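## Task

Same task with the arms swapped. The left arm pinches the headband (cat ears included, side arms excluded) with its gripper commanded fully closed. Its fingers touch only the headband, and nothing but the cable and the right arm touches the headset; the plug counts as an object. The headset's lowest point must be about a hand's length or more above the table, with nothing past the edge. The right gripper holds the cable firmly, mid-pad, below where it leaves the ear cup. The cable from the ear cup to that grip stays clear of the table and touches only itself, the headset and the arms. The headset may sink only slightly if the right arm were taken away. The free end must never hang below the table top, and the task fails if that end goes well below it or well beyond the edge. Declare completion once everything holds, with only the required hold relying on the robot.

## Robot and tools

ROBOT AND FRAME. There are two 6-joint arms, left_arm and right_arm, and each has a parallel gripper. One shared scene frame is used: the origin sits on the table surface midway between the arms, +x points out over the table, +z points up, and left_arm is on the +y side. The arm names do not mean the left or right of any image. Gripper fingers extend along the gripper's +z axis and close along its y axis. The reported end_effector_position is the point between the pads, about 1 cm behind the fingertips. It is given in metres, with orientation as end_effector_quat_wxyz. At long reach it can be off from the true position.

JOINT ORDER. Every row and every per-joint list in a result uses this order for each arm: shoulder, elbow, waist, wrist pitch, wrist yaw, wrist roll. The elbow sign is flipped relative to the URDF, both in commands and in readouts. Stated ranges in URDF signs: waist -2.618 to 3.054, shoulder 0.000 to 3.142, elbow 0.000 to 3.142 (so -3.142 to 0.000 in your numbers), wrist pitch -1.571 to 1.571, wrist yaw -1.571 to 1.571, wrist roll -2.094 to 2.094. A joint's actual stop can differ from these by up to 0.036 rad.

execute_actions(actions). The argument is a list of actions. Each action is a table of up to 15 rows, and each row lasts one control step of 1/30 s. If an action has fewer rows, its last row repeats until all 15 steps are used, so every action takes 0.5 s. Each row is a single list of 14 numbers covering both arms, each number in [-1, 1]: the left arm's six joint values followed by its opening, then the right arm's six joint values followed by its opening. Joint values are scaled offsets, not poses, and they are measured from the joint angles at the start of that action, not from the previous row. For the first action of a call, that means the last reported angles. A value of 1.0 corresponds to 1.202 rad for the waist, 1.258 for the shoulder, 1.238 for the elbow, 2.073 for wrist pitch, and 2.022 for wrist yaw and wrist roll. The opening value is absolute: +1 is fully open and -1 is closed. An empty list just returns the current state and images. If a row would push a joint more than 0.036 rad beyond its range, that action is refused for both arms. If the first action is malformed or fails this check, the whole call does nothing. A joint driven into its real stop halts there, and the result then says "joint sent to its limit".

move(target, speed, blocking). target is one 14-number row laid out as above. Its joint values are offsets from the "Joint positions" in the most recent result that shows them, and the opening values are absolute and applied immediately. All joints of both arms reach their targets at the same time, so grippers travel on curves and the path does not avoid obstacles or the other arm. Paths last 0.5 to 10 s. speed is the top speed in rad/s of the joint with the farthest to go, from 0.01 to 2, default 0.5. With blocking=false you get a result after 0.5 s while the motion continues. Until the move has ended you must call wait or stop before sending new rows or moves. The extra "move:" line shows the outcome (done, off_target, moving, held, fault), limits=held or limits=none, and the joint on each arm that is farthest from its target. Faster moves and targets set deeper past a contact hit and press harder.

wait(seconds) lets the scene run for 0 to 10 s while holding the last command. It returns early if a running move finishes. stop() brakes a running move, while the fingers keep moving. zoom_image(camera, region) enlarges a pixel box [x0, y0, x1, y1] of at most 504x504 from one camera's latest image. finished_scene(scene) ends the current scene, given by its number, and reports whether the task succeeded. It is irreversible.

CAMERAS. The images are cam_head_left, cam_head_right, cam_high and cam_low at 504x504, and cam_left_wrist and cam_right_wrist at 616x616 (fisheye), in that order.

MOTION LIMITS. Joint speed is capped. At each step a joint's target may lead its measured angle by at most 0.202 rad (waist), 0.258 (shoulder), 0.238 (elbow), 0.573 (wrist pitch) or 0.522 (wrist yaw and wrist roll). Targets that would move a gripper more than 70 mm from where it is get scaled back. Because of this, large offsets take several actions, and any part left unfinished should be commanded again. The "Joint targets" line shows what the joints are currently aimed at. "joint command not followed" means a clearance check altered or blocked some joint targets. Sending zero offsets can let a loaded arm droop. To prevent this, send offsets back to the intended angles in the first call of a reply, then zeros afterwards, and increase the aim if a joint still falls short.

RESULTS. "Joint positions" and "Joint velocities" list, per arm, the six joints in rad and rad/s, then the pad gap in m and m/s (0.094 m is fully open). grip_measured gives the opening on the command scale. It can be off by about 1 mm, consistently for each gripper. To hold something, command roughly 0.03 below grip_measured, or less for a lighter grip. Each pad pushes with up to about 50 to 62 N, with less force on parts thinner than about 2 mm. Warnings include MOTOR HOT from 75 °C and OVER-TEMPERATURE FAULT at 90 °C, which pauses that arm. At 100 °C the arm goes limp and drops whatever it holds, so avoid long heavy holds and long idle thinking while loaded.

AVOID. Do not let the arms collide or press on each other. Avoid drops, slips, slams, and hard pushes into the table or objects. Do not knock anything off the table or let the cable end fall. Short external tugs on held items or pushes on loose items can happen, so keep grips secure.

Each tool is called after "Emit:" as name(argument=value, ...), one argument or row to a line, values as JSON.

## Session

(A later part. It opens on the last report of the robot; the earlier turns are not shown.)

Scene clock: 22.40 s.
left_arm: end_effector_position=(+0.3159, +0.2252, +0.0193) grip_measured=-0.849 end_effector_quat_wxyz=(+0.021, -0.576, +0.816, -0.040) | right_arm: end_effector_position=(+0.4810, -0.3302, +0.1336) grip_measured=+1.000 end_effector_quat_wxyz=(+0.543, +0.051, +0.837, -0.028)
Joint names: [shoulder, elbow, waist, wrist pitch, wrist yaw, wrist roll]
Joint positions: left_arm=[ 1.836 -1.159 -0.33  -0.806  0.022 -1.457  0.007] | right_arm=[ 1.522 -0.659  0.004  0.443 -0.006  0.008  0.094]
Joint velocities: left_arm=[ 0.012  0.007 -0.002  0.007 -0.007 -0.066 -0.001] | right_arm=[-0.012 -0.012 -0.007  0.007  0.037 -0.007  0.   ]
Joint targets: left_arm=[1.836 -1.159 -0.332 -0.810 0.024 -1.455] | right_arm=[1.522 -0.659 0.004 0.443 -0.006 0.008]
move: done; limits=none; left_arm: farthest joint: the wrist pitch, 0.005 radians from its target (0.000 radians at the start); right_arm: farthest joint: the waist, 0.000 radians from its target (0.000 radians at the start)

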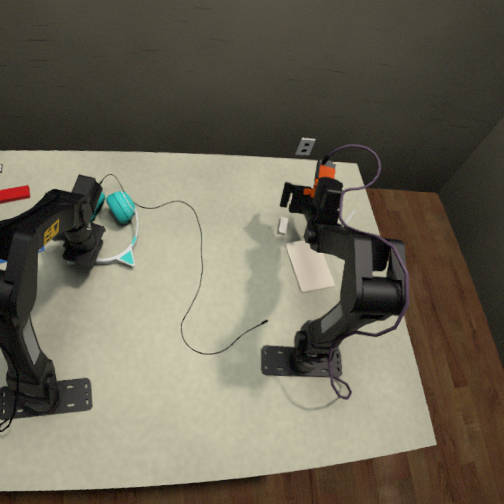

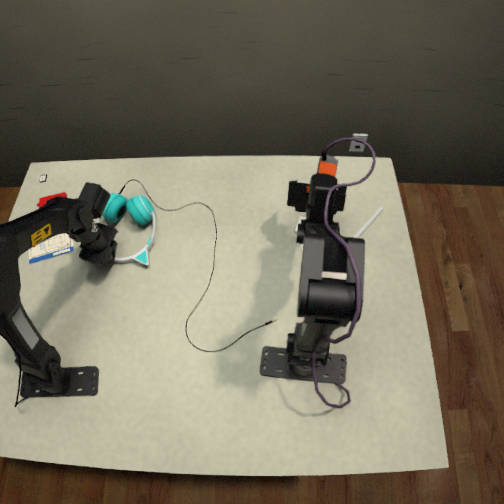

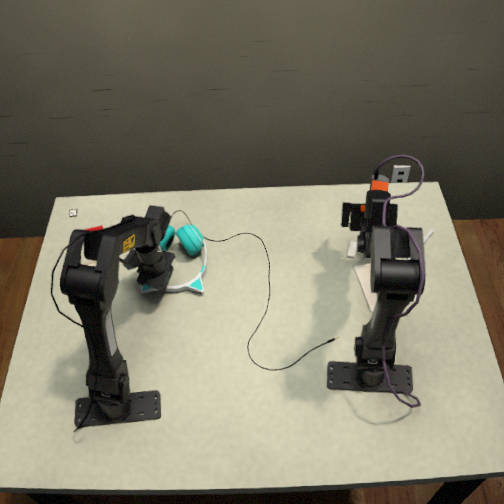

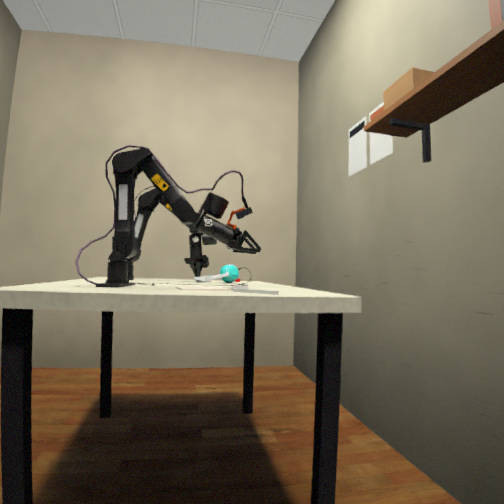

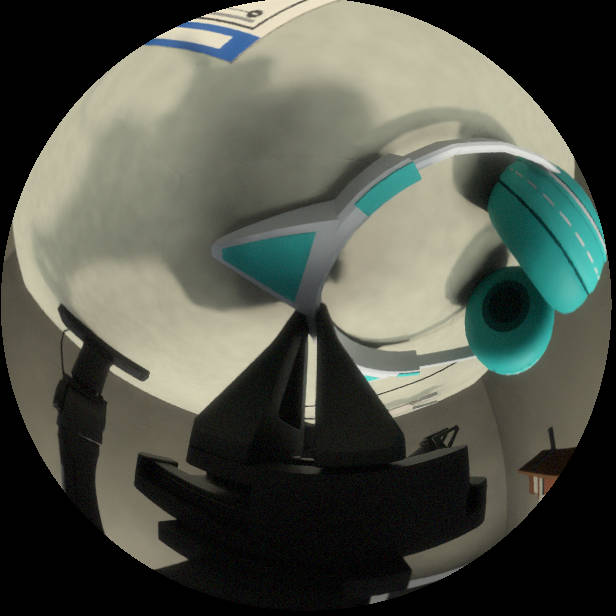

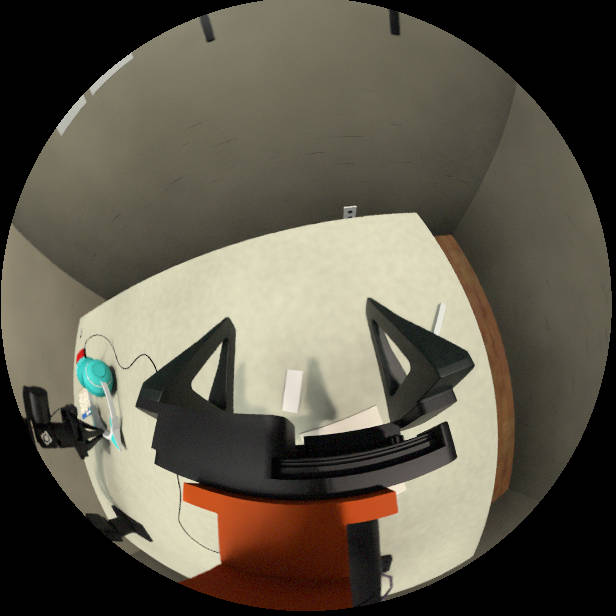

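Lift to sh 1.4, el −1.6, wp −1.2, then roll cups toward −y.

Emit:
move(
  target=[-0.35,-0.38,-0.1,-0.17,0,0.1,-1,0,0,0,0,0,0,1],
  speed=0.3,
)

Emit:
move(
  target=[-0.03,-0.035,-0.1,0.03,0,0.5,-1,-0.05,0,0.4,0,0,0,1],
  speed=0.4,
)

Scene clock: 27.53 s.
left_arm: end_effector_position=(+0.3033, +0.1905, +0.2644) grip_measured=-0.849 end_effector_quat_wxyz=(+0.172, -0.431, +0.864, -0.193) | right_arm: end_effector_position=(+0.4810, -0.3302, +0.1336) grip_measured=+1.000 end_effector_quat_wxyz=(+0.543, +0.051, +0.837, -0.028)
Joint names: [shoulder, elbow, waist, wrist pitch, wrist yaw, wrist roll]
Joint positions: left_arm=[ 1.425 -1.592 -0.438 -1.215  0.023 -1.267  0.007] | right_arm=[ 1.522 -0.659  0.004  0.443 -0.006  0.008  0.094]
Joint velocities: left_arm=[-0.002  0.007  0.007 -0.037 -0.066 -0.037  0.   ] | right_arm=[-0.002  0.012 -0.022 -0.022  0.051 -0.022  0.   ]
Joint targets: left_arm=[1.395 -1.629 -0.450 -1.159 0.022 -1.255] | right_arm=[1.522 -0.659 0.004 0.443 -0.006 0.008]
move: off_target (left_arm); limits=none; left_arm: farthest joint: the wrist pitch, 0.057 radians from its target (0.352 radians at the start); right_arm: farthest joint: the waist, 0.000 radians from its target (0.000 radians at the start)

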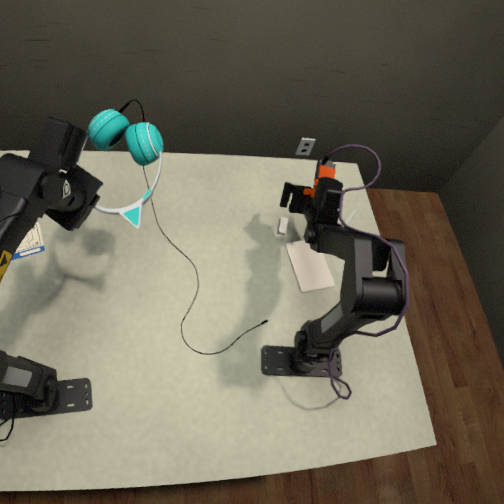

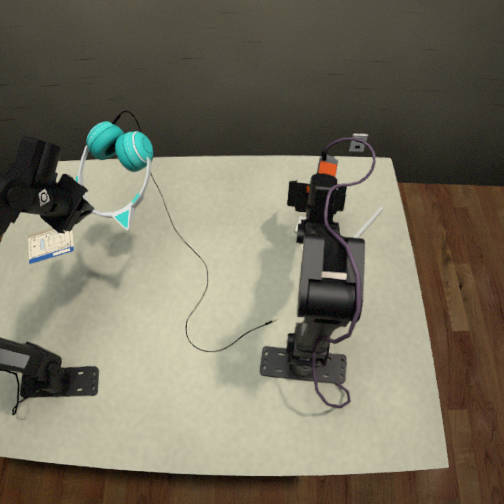

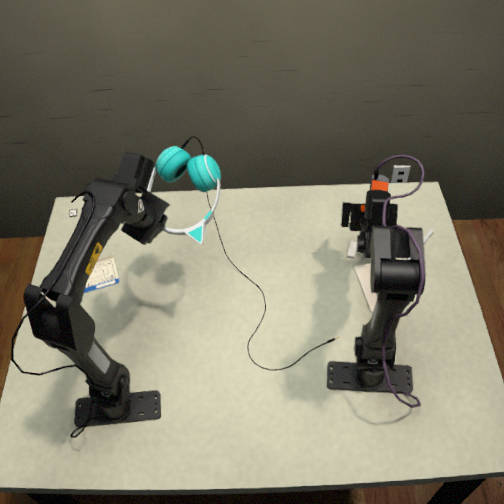

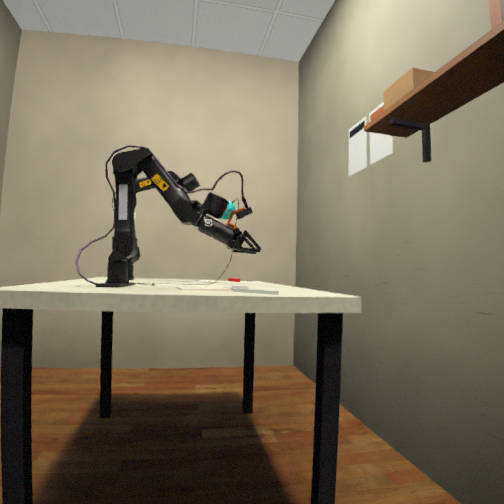

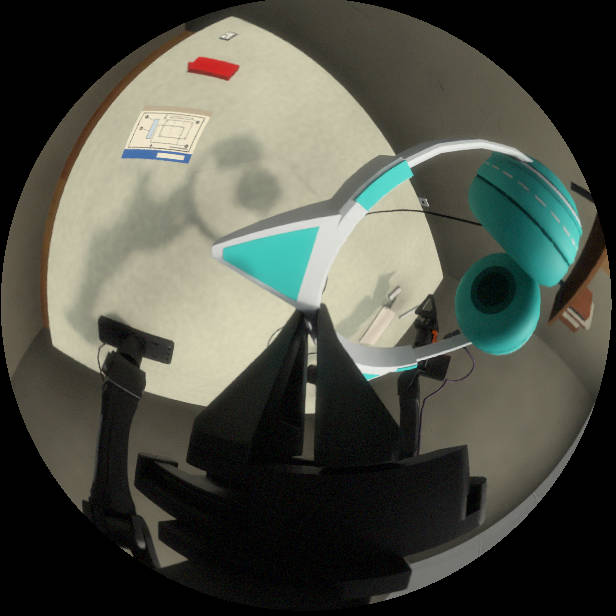

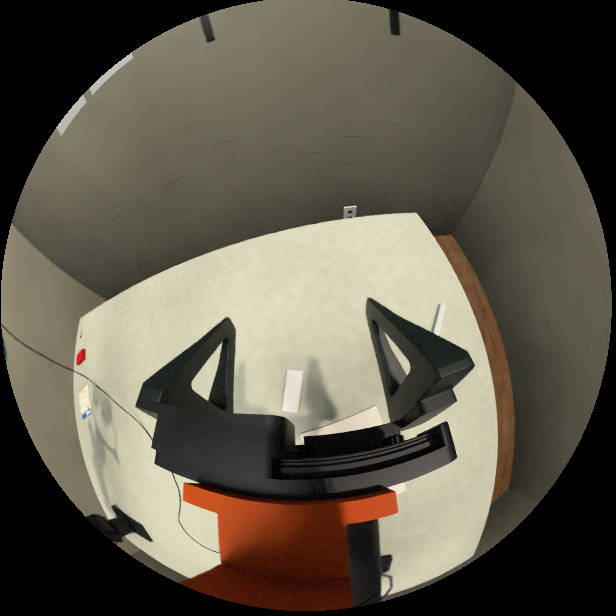

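Scene clock: 30.80 s.
left_arm: end_effector_position=(+0.2884, +0.1608, +0.2630) grip_measured=-0.849 end_effector_quat_wxyz=(+0.237, +0.095, +0.963, -0.088) | right_arm: end_effector_position=(+0.4549, -0.1263, +0.1476) grip_measured=+1.000 end_effector_quat_wxyz=(+0.548, -0.145, +0.817, +0.103)
Joint names: [shoulder, elbow, waist, wrist pitch, wrist yaw, wrist roll]
Joint positions: left_arm=[ 1.425 -1.592 -0.546 -1.226  0.005 -0.249  0.007] | right_arm=[ 1.488 -0.659  0.477  0.441 -0.006  0.008  0.094]
Joint velocities: left_arm=[-0.002  0.002  0.002  0.007  0.007  0.051 -0.   ] | right_arm=[-0.002 -0.012 -0.002 -0.007 -0.007 -0.007  0.   ]
Joint targets: left_arm=[1.387 -1.635 -0.559 -1.153 0.023 -0.256] | right_arm=[1.459 -0.659 0.485 0.443 -0.006 0.008]
move: off_target (left_arm, right_arm); limits=none; left_arm: farthest joint: the wrist pitch, 0.073 radians from its target (0.063 radians at the start); right_arm: farthest joint: the shoulder, 0.028 radians from its target (0.063 radians at the start)

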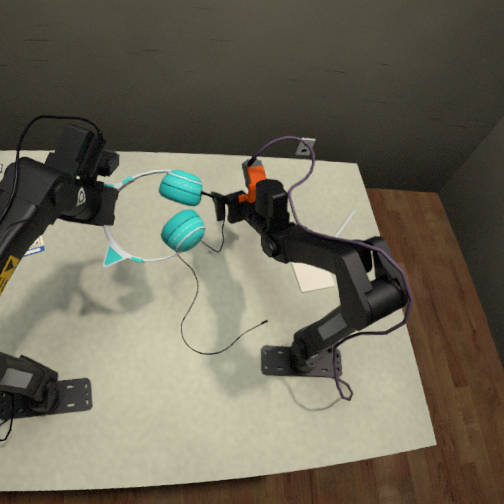

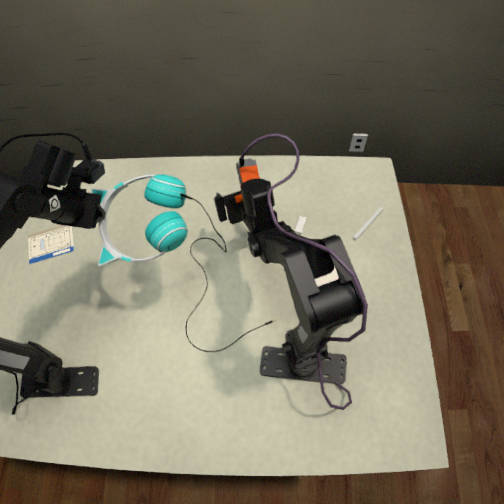

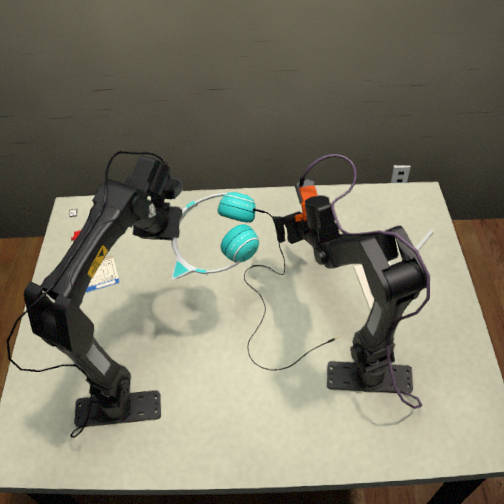

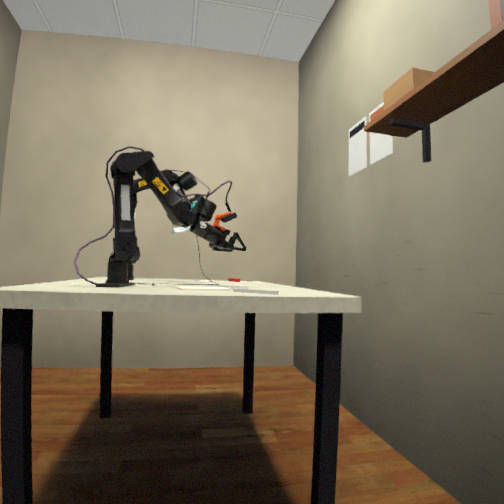

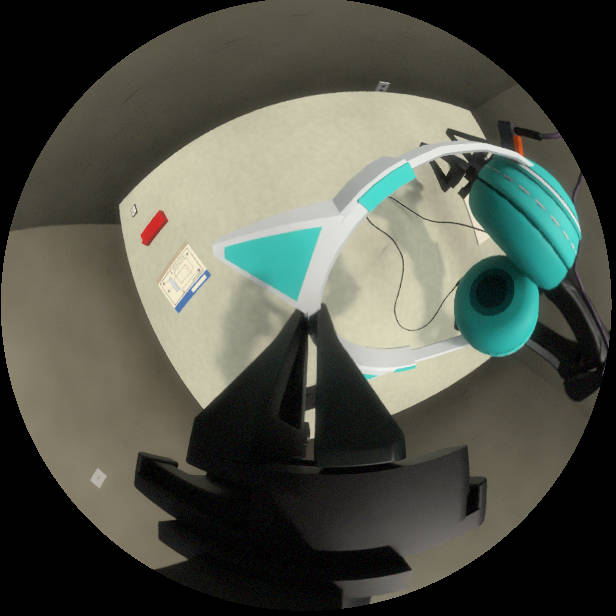

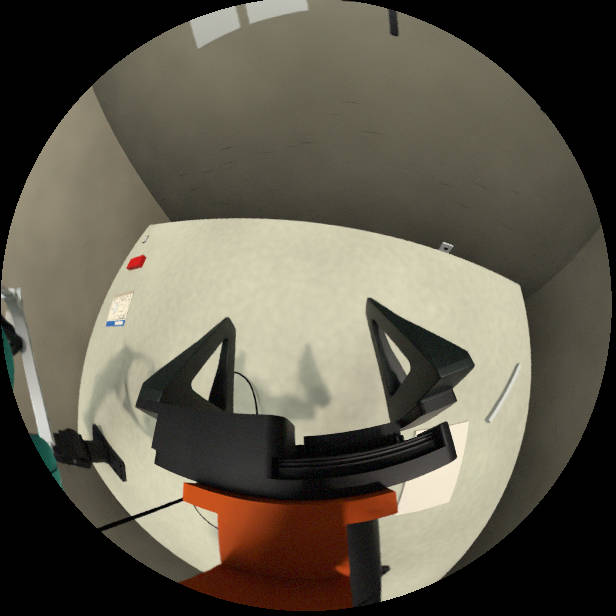

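Emit:
move(
  target=[-0.03,-0.1,0.18,0.035,0,-0.2,-1,-0.02,0,0,0,0,0,1],
  speed=0.3,
)

Emit:
move(
  target=[-0.03,-0.035,0,0.035,0,0,-1,-0.05,0.08,0.2,0.05,0,0,1],
  speed=0.3,
)

Scene clock: 37.33 s.
left_arm: end_effector_position=(+0.3181, +0.2270, +0.2901) grip_measured=-0.849 end_effector_quat_wxyz=(+0.262, -0.189, +0.939, -0.116) | right_arm: end_effector_position=(+0.4549, -0.1263, +0.1476) grip_measured=+1.000 end_effector_quat_wxyz=(+0.548, -0.145, +0.817, +0.103)
Joint names: [shoulder, elbow, waist, wrist pitch, wrist yaw, wrist roll]
Joint positions: left_arm=[ 1.425 -1.671 -0.34  -1.236 -0.011 -0.632  0.007] | right_arm=[ 1.488 -0.659  0.477  0.441 -0.006  0.008  0.094]
Joint velocities: left_arm=[ 0.007 -0.002  0.002  0.007 -0.037 -0.037 -0.   ] | right_arm=[ 0.007  0.012  0.002 -0.007  0.095  0.037  0.   ]
Joint targets: left_arm=[1.387 -1.716 -0.330 -1.154 0.006 -0.654] | right_arm=[1.462 -0.659 0.477 0.441 -0.006 0.008]
move: off_target (left_arm, right_arm); limits=none; left_arm: farthest joint: the wrist pitch, 0.082 radians from its target (0.073 radians at the start); right_arm: farthest joint: the shoulder, 0.025 radians from its target (0.025 radians at the start)

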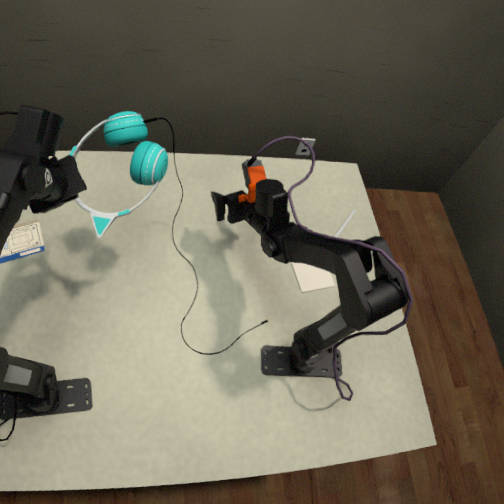

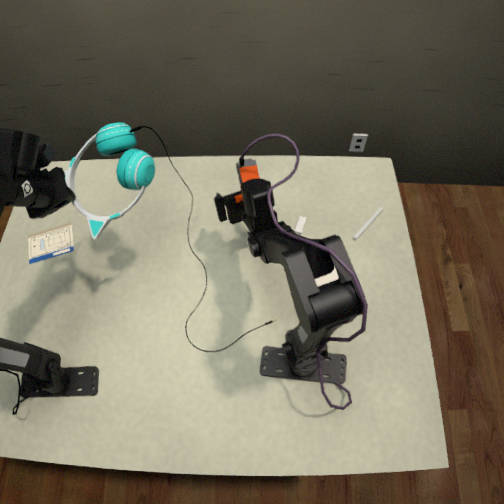

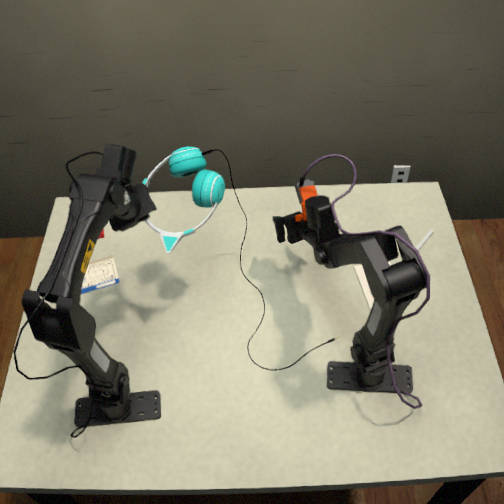

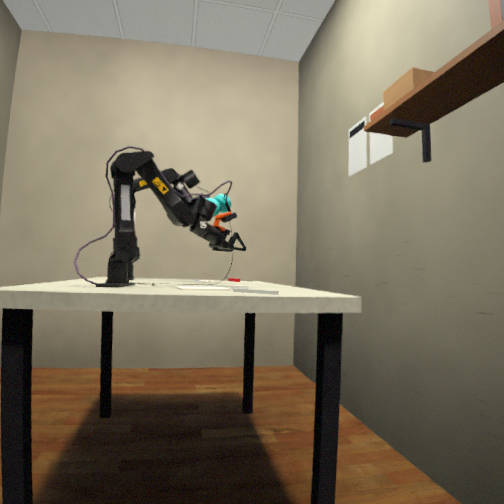

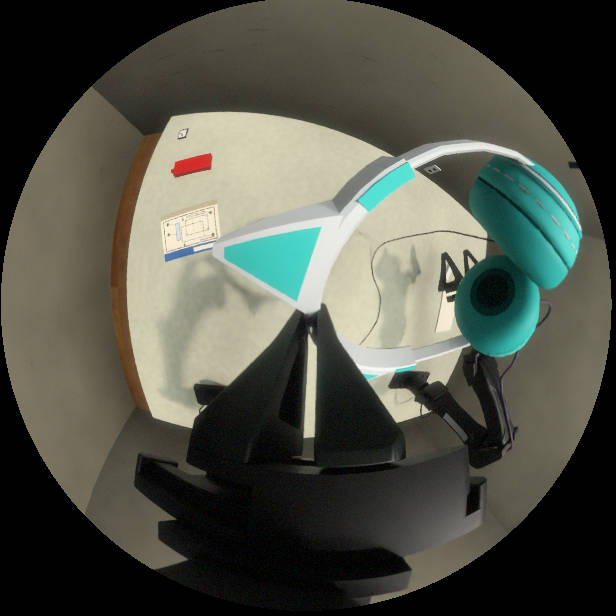

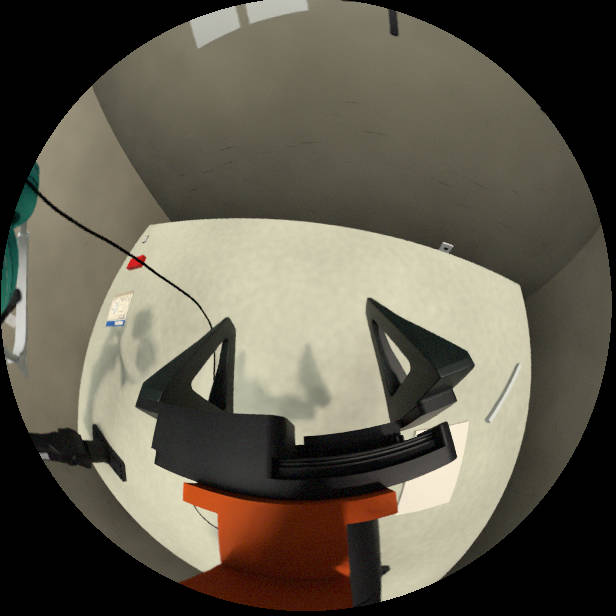

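Scene clock: 38.70 s.
left_arm: end_effector_position=(+0.3159, +0.2288, +0.2885) grip_measured=-0.849 end_effector_quat_wxyz=(+0.258, -0.189, +0.941, -0.110) | right_arm: end_effector_position=(+0.3960, -0.0436, +0.1420) grip_measured=+1.000 end_effector_quat_wxyz=(+0.544, -0.237, +0.787, +0.170)
Joint names: [shoulder, elbow, waist, wrist pitch, wrist yaw, wrist roll]
Joint positions: left_arm=[ 1.425 -1.671 -0.34  -1.248 -0.017 -0.629  0.007] | right_arm=[ 1.453 -0.568  0.711  0.527 -0.006  0.008  0.094]
Joint velocities: left_arm=[ 0.002 -0.002  0.002  0.081 -0.022  0.007 -0.001] | right_arm=[ 0.012  0.037 -0.017 -0.022  0.007 -0.007  0.   ]
Joint targets: left_arm=[1.387 -1.715 -0.340 -1.163 -0.011 -0.632] | right_arm=[1.425 -0.560 0.718 0.545 -0.006 0.008]
move: off_target (left_arm, right_arm); limits=none; left_arm: farthest joint: the wrist pitch, 0.084 radians from its target (0.072 radians at the start); right_arm: farthest joint: the shoulder, 0.028 radians from its target (0.062 radians at the start)

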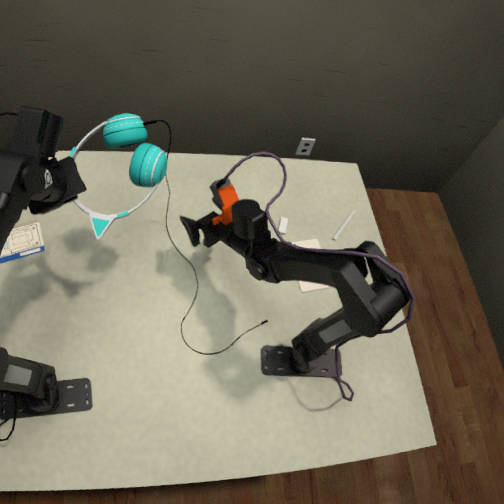

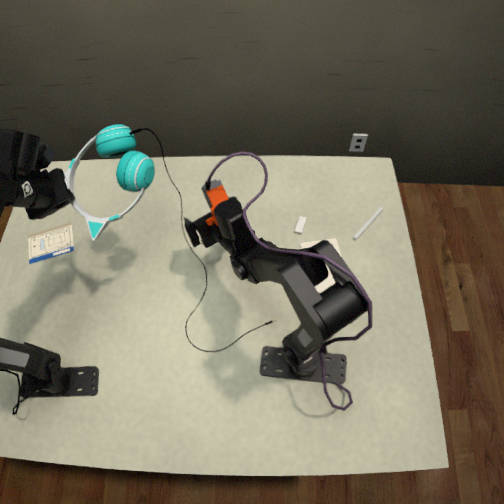

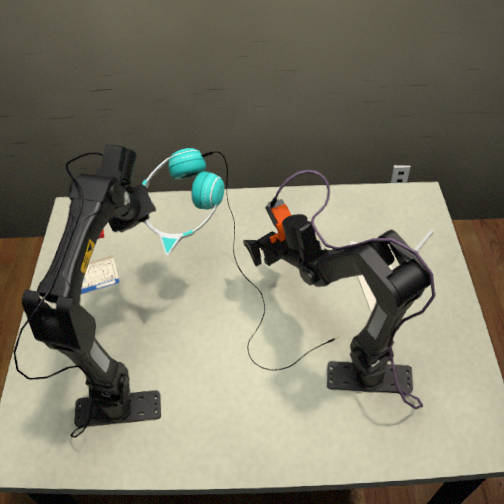

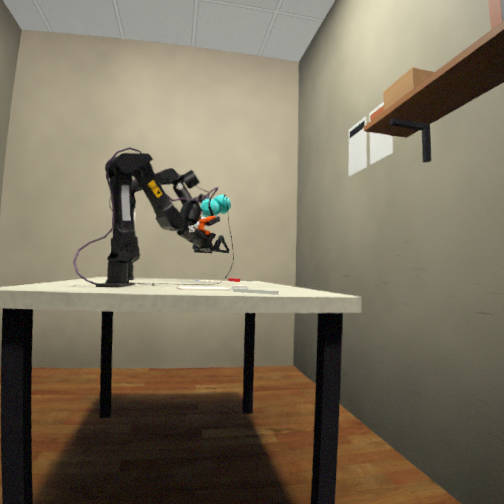

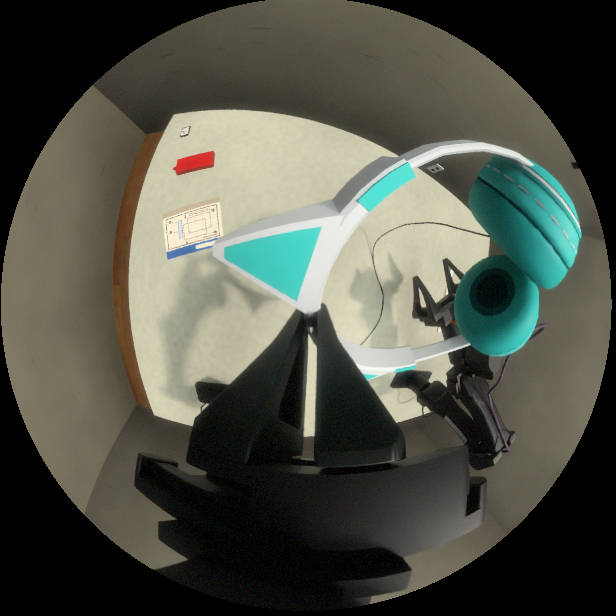

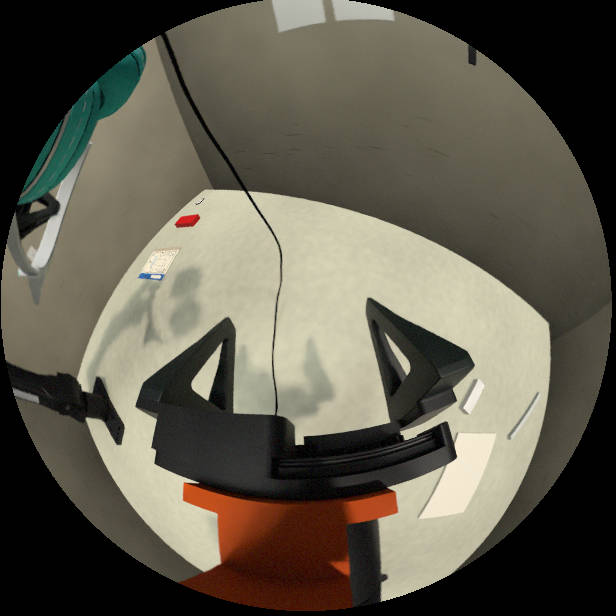

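Emit:
move(
  target=[-0.03,-0.035,0,0.04,0,0,-1,0.3,-0.27,0.08,0.12,0,0,1],
  speed=0.3,
)

Scene clock: 45.73 s.
left_arm: end_effector_position=(+0.3158, +0.2299, +0.2882) grip_measured=-0.849 end_effector_quat_wxyz=(+0.259, -0.188, +0.941, -0.107) | right_arm: end_effector_position=(+0.4502, +0.0479, +0.1615) grip_measured=+1.000 end_effector_quat_wxyz=(+0.598, -0.255, +0.729, +0.215)
Joint names: [shoulder, elbow, waist, wrist pitch, wrist yaw, wrist roll]
Joint positions: left_arm=[ 1.425 -1.671 -0.34  -1.25  -0.024 -0.625  0.007] | right_arm=[ 1.825 -0.874  0.8    0.757 -0.006  0.008  0.094]
Joint velocities: left_arm=[ 0.007 -0.002 -0.012 -0.095  0.007 -0.007  0.   ] | right_arm=[-0.002  0.012  0.002 -0.007  0.007 -0.037  0.   ]
Joint targets: left_arm=[1.387 -1.715 -0.340 -1.165 -0.017 -0.629] | right_arm=[1.830 -0.902 0.808 0.775 -0.006 0.008]
move: off_target (left_arm, right_arm); limits=none; left_arm: farthest joint: the wrist pitch, 0.085 radians from its target (0.083 radians at the start); right_arm: farthest joint: the elbow, 0.028 radians from its target (0.334 radians at the start)

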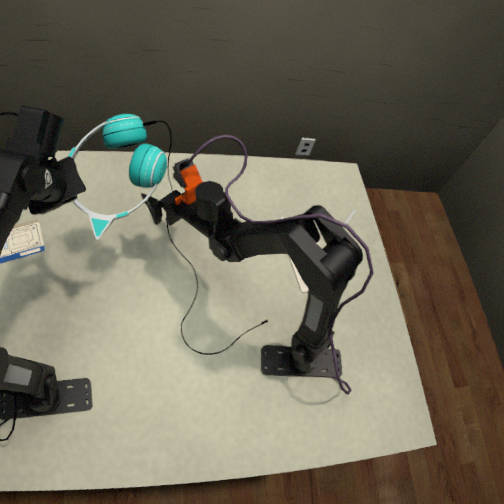

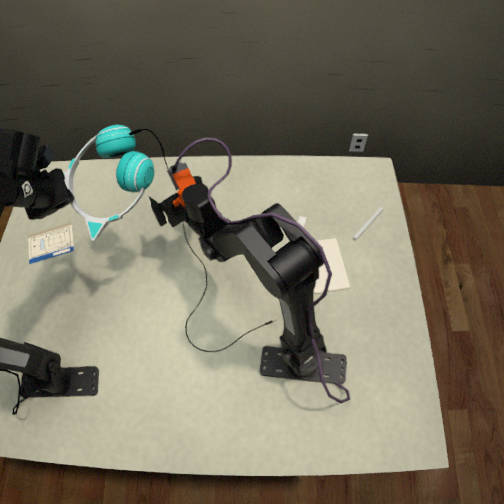

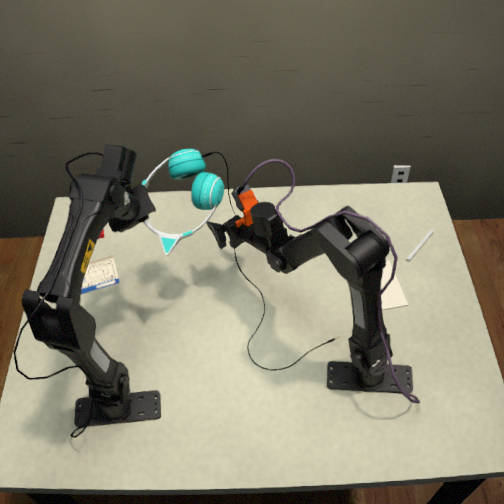

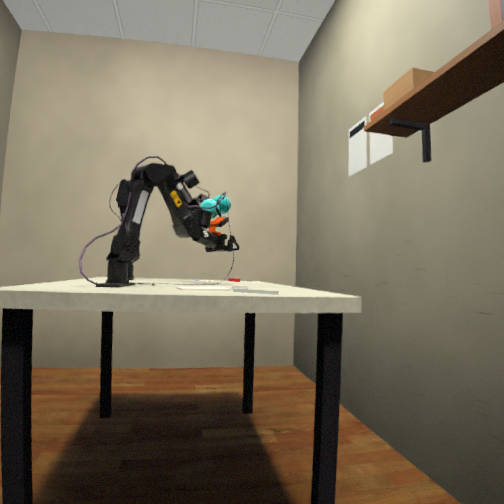

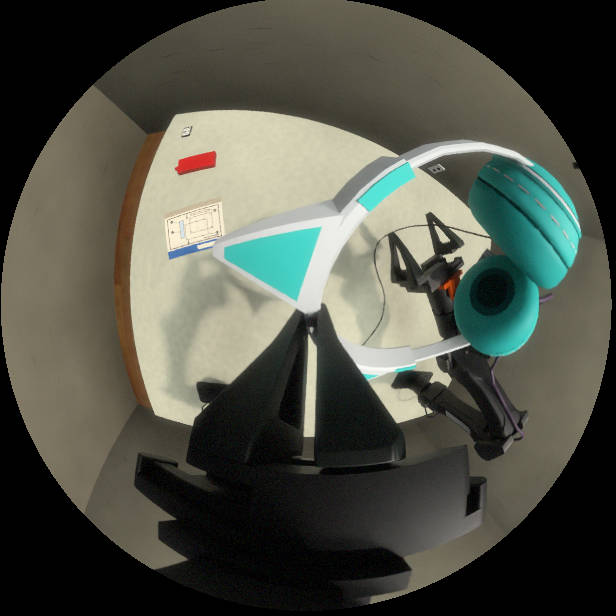

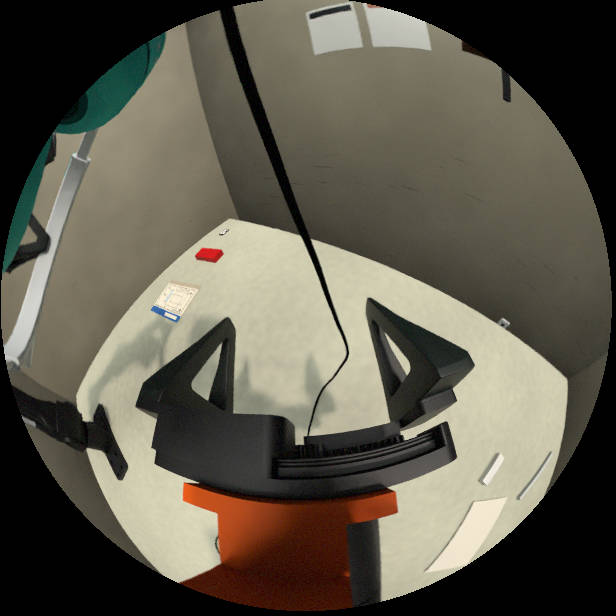

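Emit:
move(
  target=[-0.03,-0.035,0,0.04,0,0,-1,0.13,-0.12,-0.03,0.07,0,0,1],
  speed=0.3,
)

Emit:
move(
  target=[-0.03,-0.035,0,0.04,0,0,-1,0,-0.023,0,0.01,0,0,-1],
)

Scene clock: 50.10 s.
left_arm: end_effector_position=(+0.3157, +0.2311, +0.2881) grip_measured=-0.849 end_effector_quat_wxyz=(+0.260, -0.187, +0.942, -0.103) | right_arm: end_effector_position=(+0.4884, +0.0584, +0.1626) grip_measured=+1.000 end_effector_quat_wxyz=(+0.633, -0.236, +0.705, +0.218)
Joint names: [shoulder, elbow, waist, wrist pitch, wrist yaw, wrist roll]
Joint positions: left_arm=[ 1.425 -1.671 -0.34  -1.251 -0.03  -0.622  0.007] | right_arm=[ 1.984 -0.994  0.772  0.885 -0.006  0.008  0.094]
Joint velocities: left_arm=[-0.002 -0.007  0.002  0.051 -0.022 -0.007 -0.   ] | right_arm=[ 0.002  0.007 -0.002 -0.051 -0.066 -0.022  0.   ]
Joint targets: left_arm=[1.387 -1.715 -0.340 -1.167 -0.024 -0.626] | right_arm=[1.989 -1.022 0.764 0.903 -0.006 0.008]
move: off_target (left_arm, right_arm); limits=none; left_arm: farthest joint: the wrist pitch, 0.084 radians from its target (0.082 radians at the start); right_arm: farthest joint: the elbow, 0.028 radians from its target (0.149 radians at the start)

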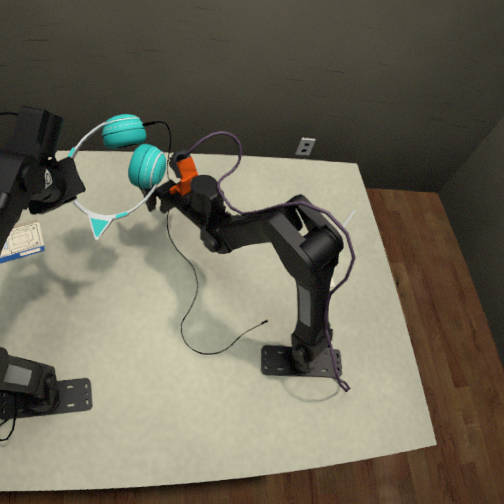

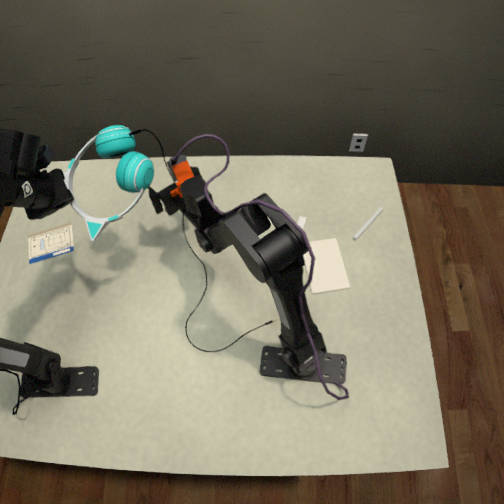

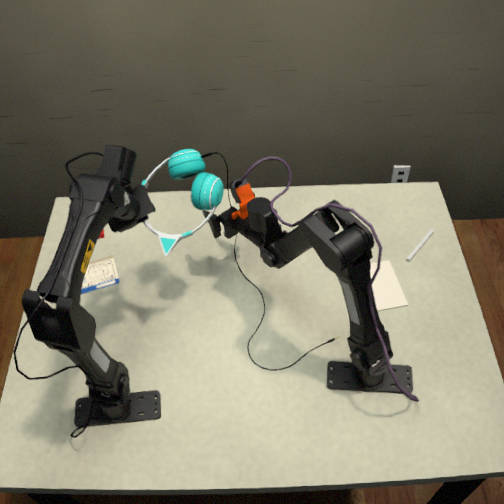

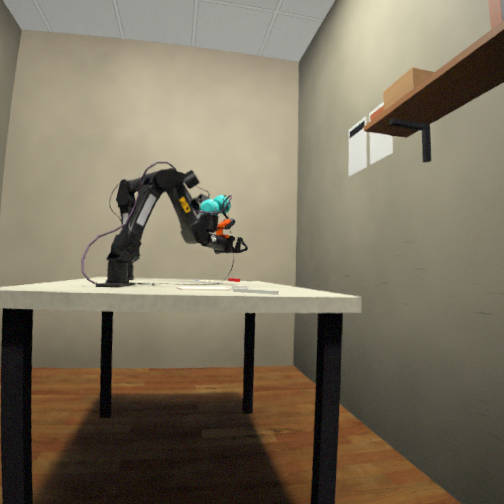

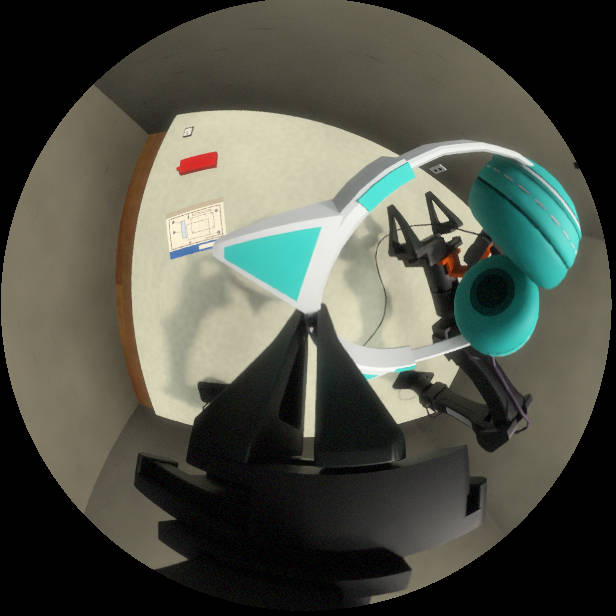

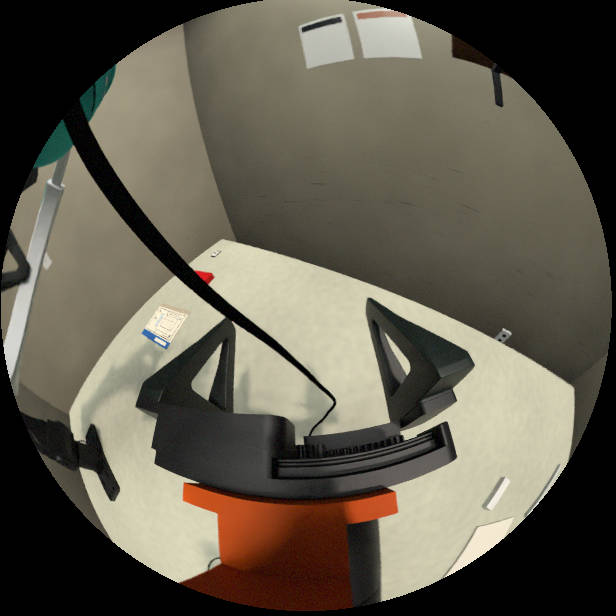

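Scene clock: 51.00 s.
left_arm: end_effector_position=(+0.3156, +0.2321, +0.2878) grip_measured=-0.849 end_effector_quat_wxyz=(+0.260, -0.186, +0.942, -0.100) | right_arm: end_effector_position=(+0.4884, +0.0584, +0.1633) grip_measured=-0.986 end_effector_quat_wxyz=(+0.634, -0.236, +0.704, +0.218)
Joint names: [shoulder, elbow, waist, wrist pitch, wrist yaw, wrist roll]
Joint positions: left_arm=[ 1.425 -1.671 -0.34  -1.253 -0.035 -0.618  0.007] | right_arm=[ 1.984 -0.994  0.772  0.888 -0.006  0.008  0.001]
Joint velocities: left_arm=[-0.022  0.007 -0.007 -0.081 -0.007  0.022  0.   ] | right_arm=[ 0.012 -0.022  0.002 -0.081  0.051  0.037 -0.   ]
Joint targets: left_arm=[1.387 -1.715 -0.340 -1.168 -0.030 -0.622] | right_arm=[1.984 -1.023 0.772 0.905 -0.006 0.008]
move: off_target (left_arm, right_arm); limits=none; left_arm: farthest joint: the wrist pitch, 0.085 radians from its target (0.083 radians at the start); right_arm: farthest joint: the elbow, 0.028 radians from its target (0.028 radians at the start)

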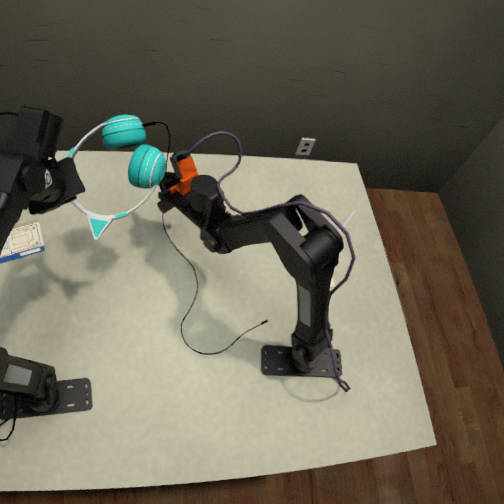

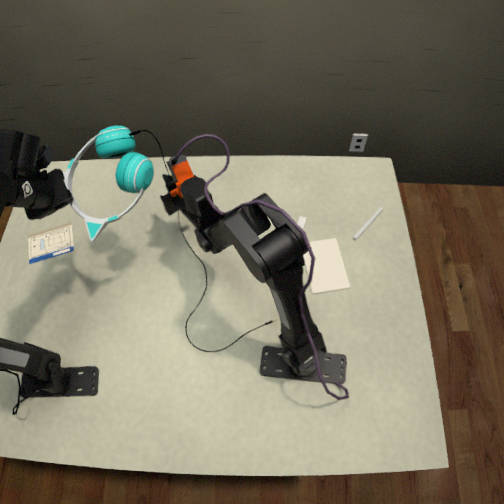

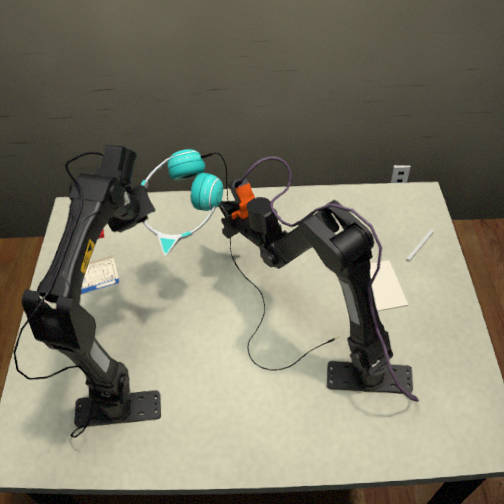

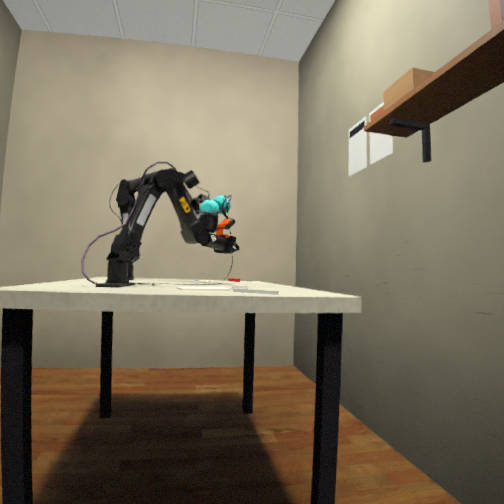

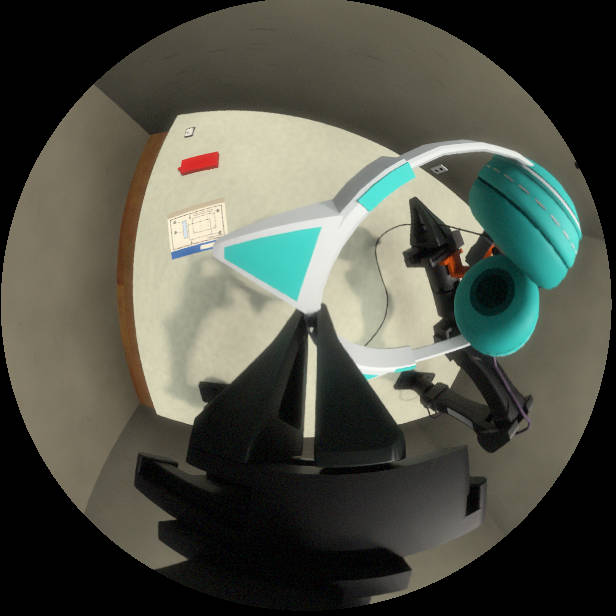

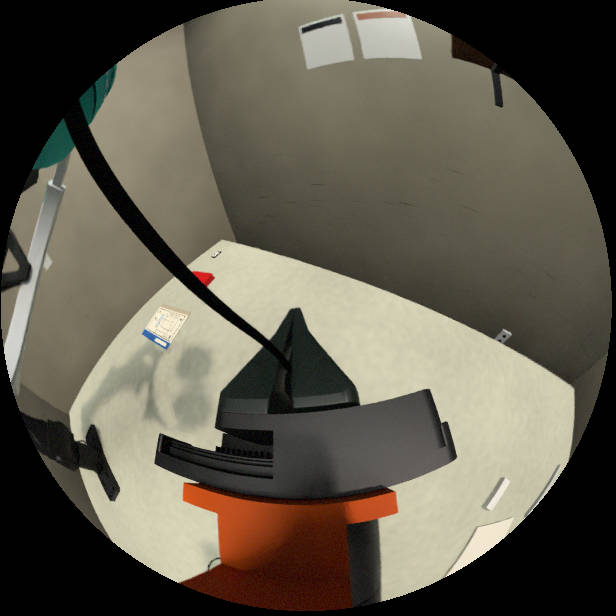

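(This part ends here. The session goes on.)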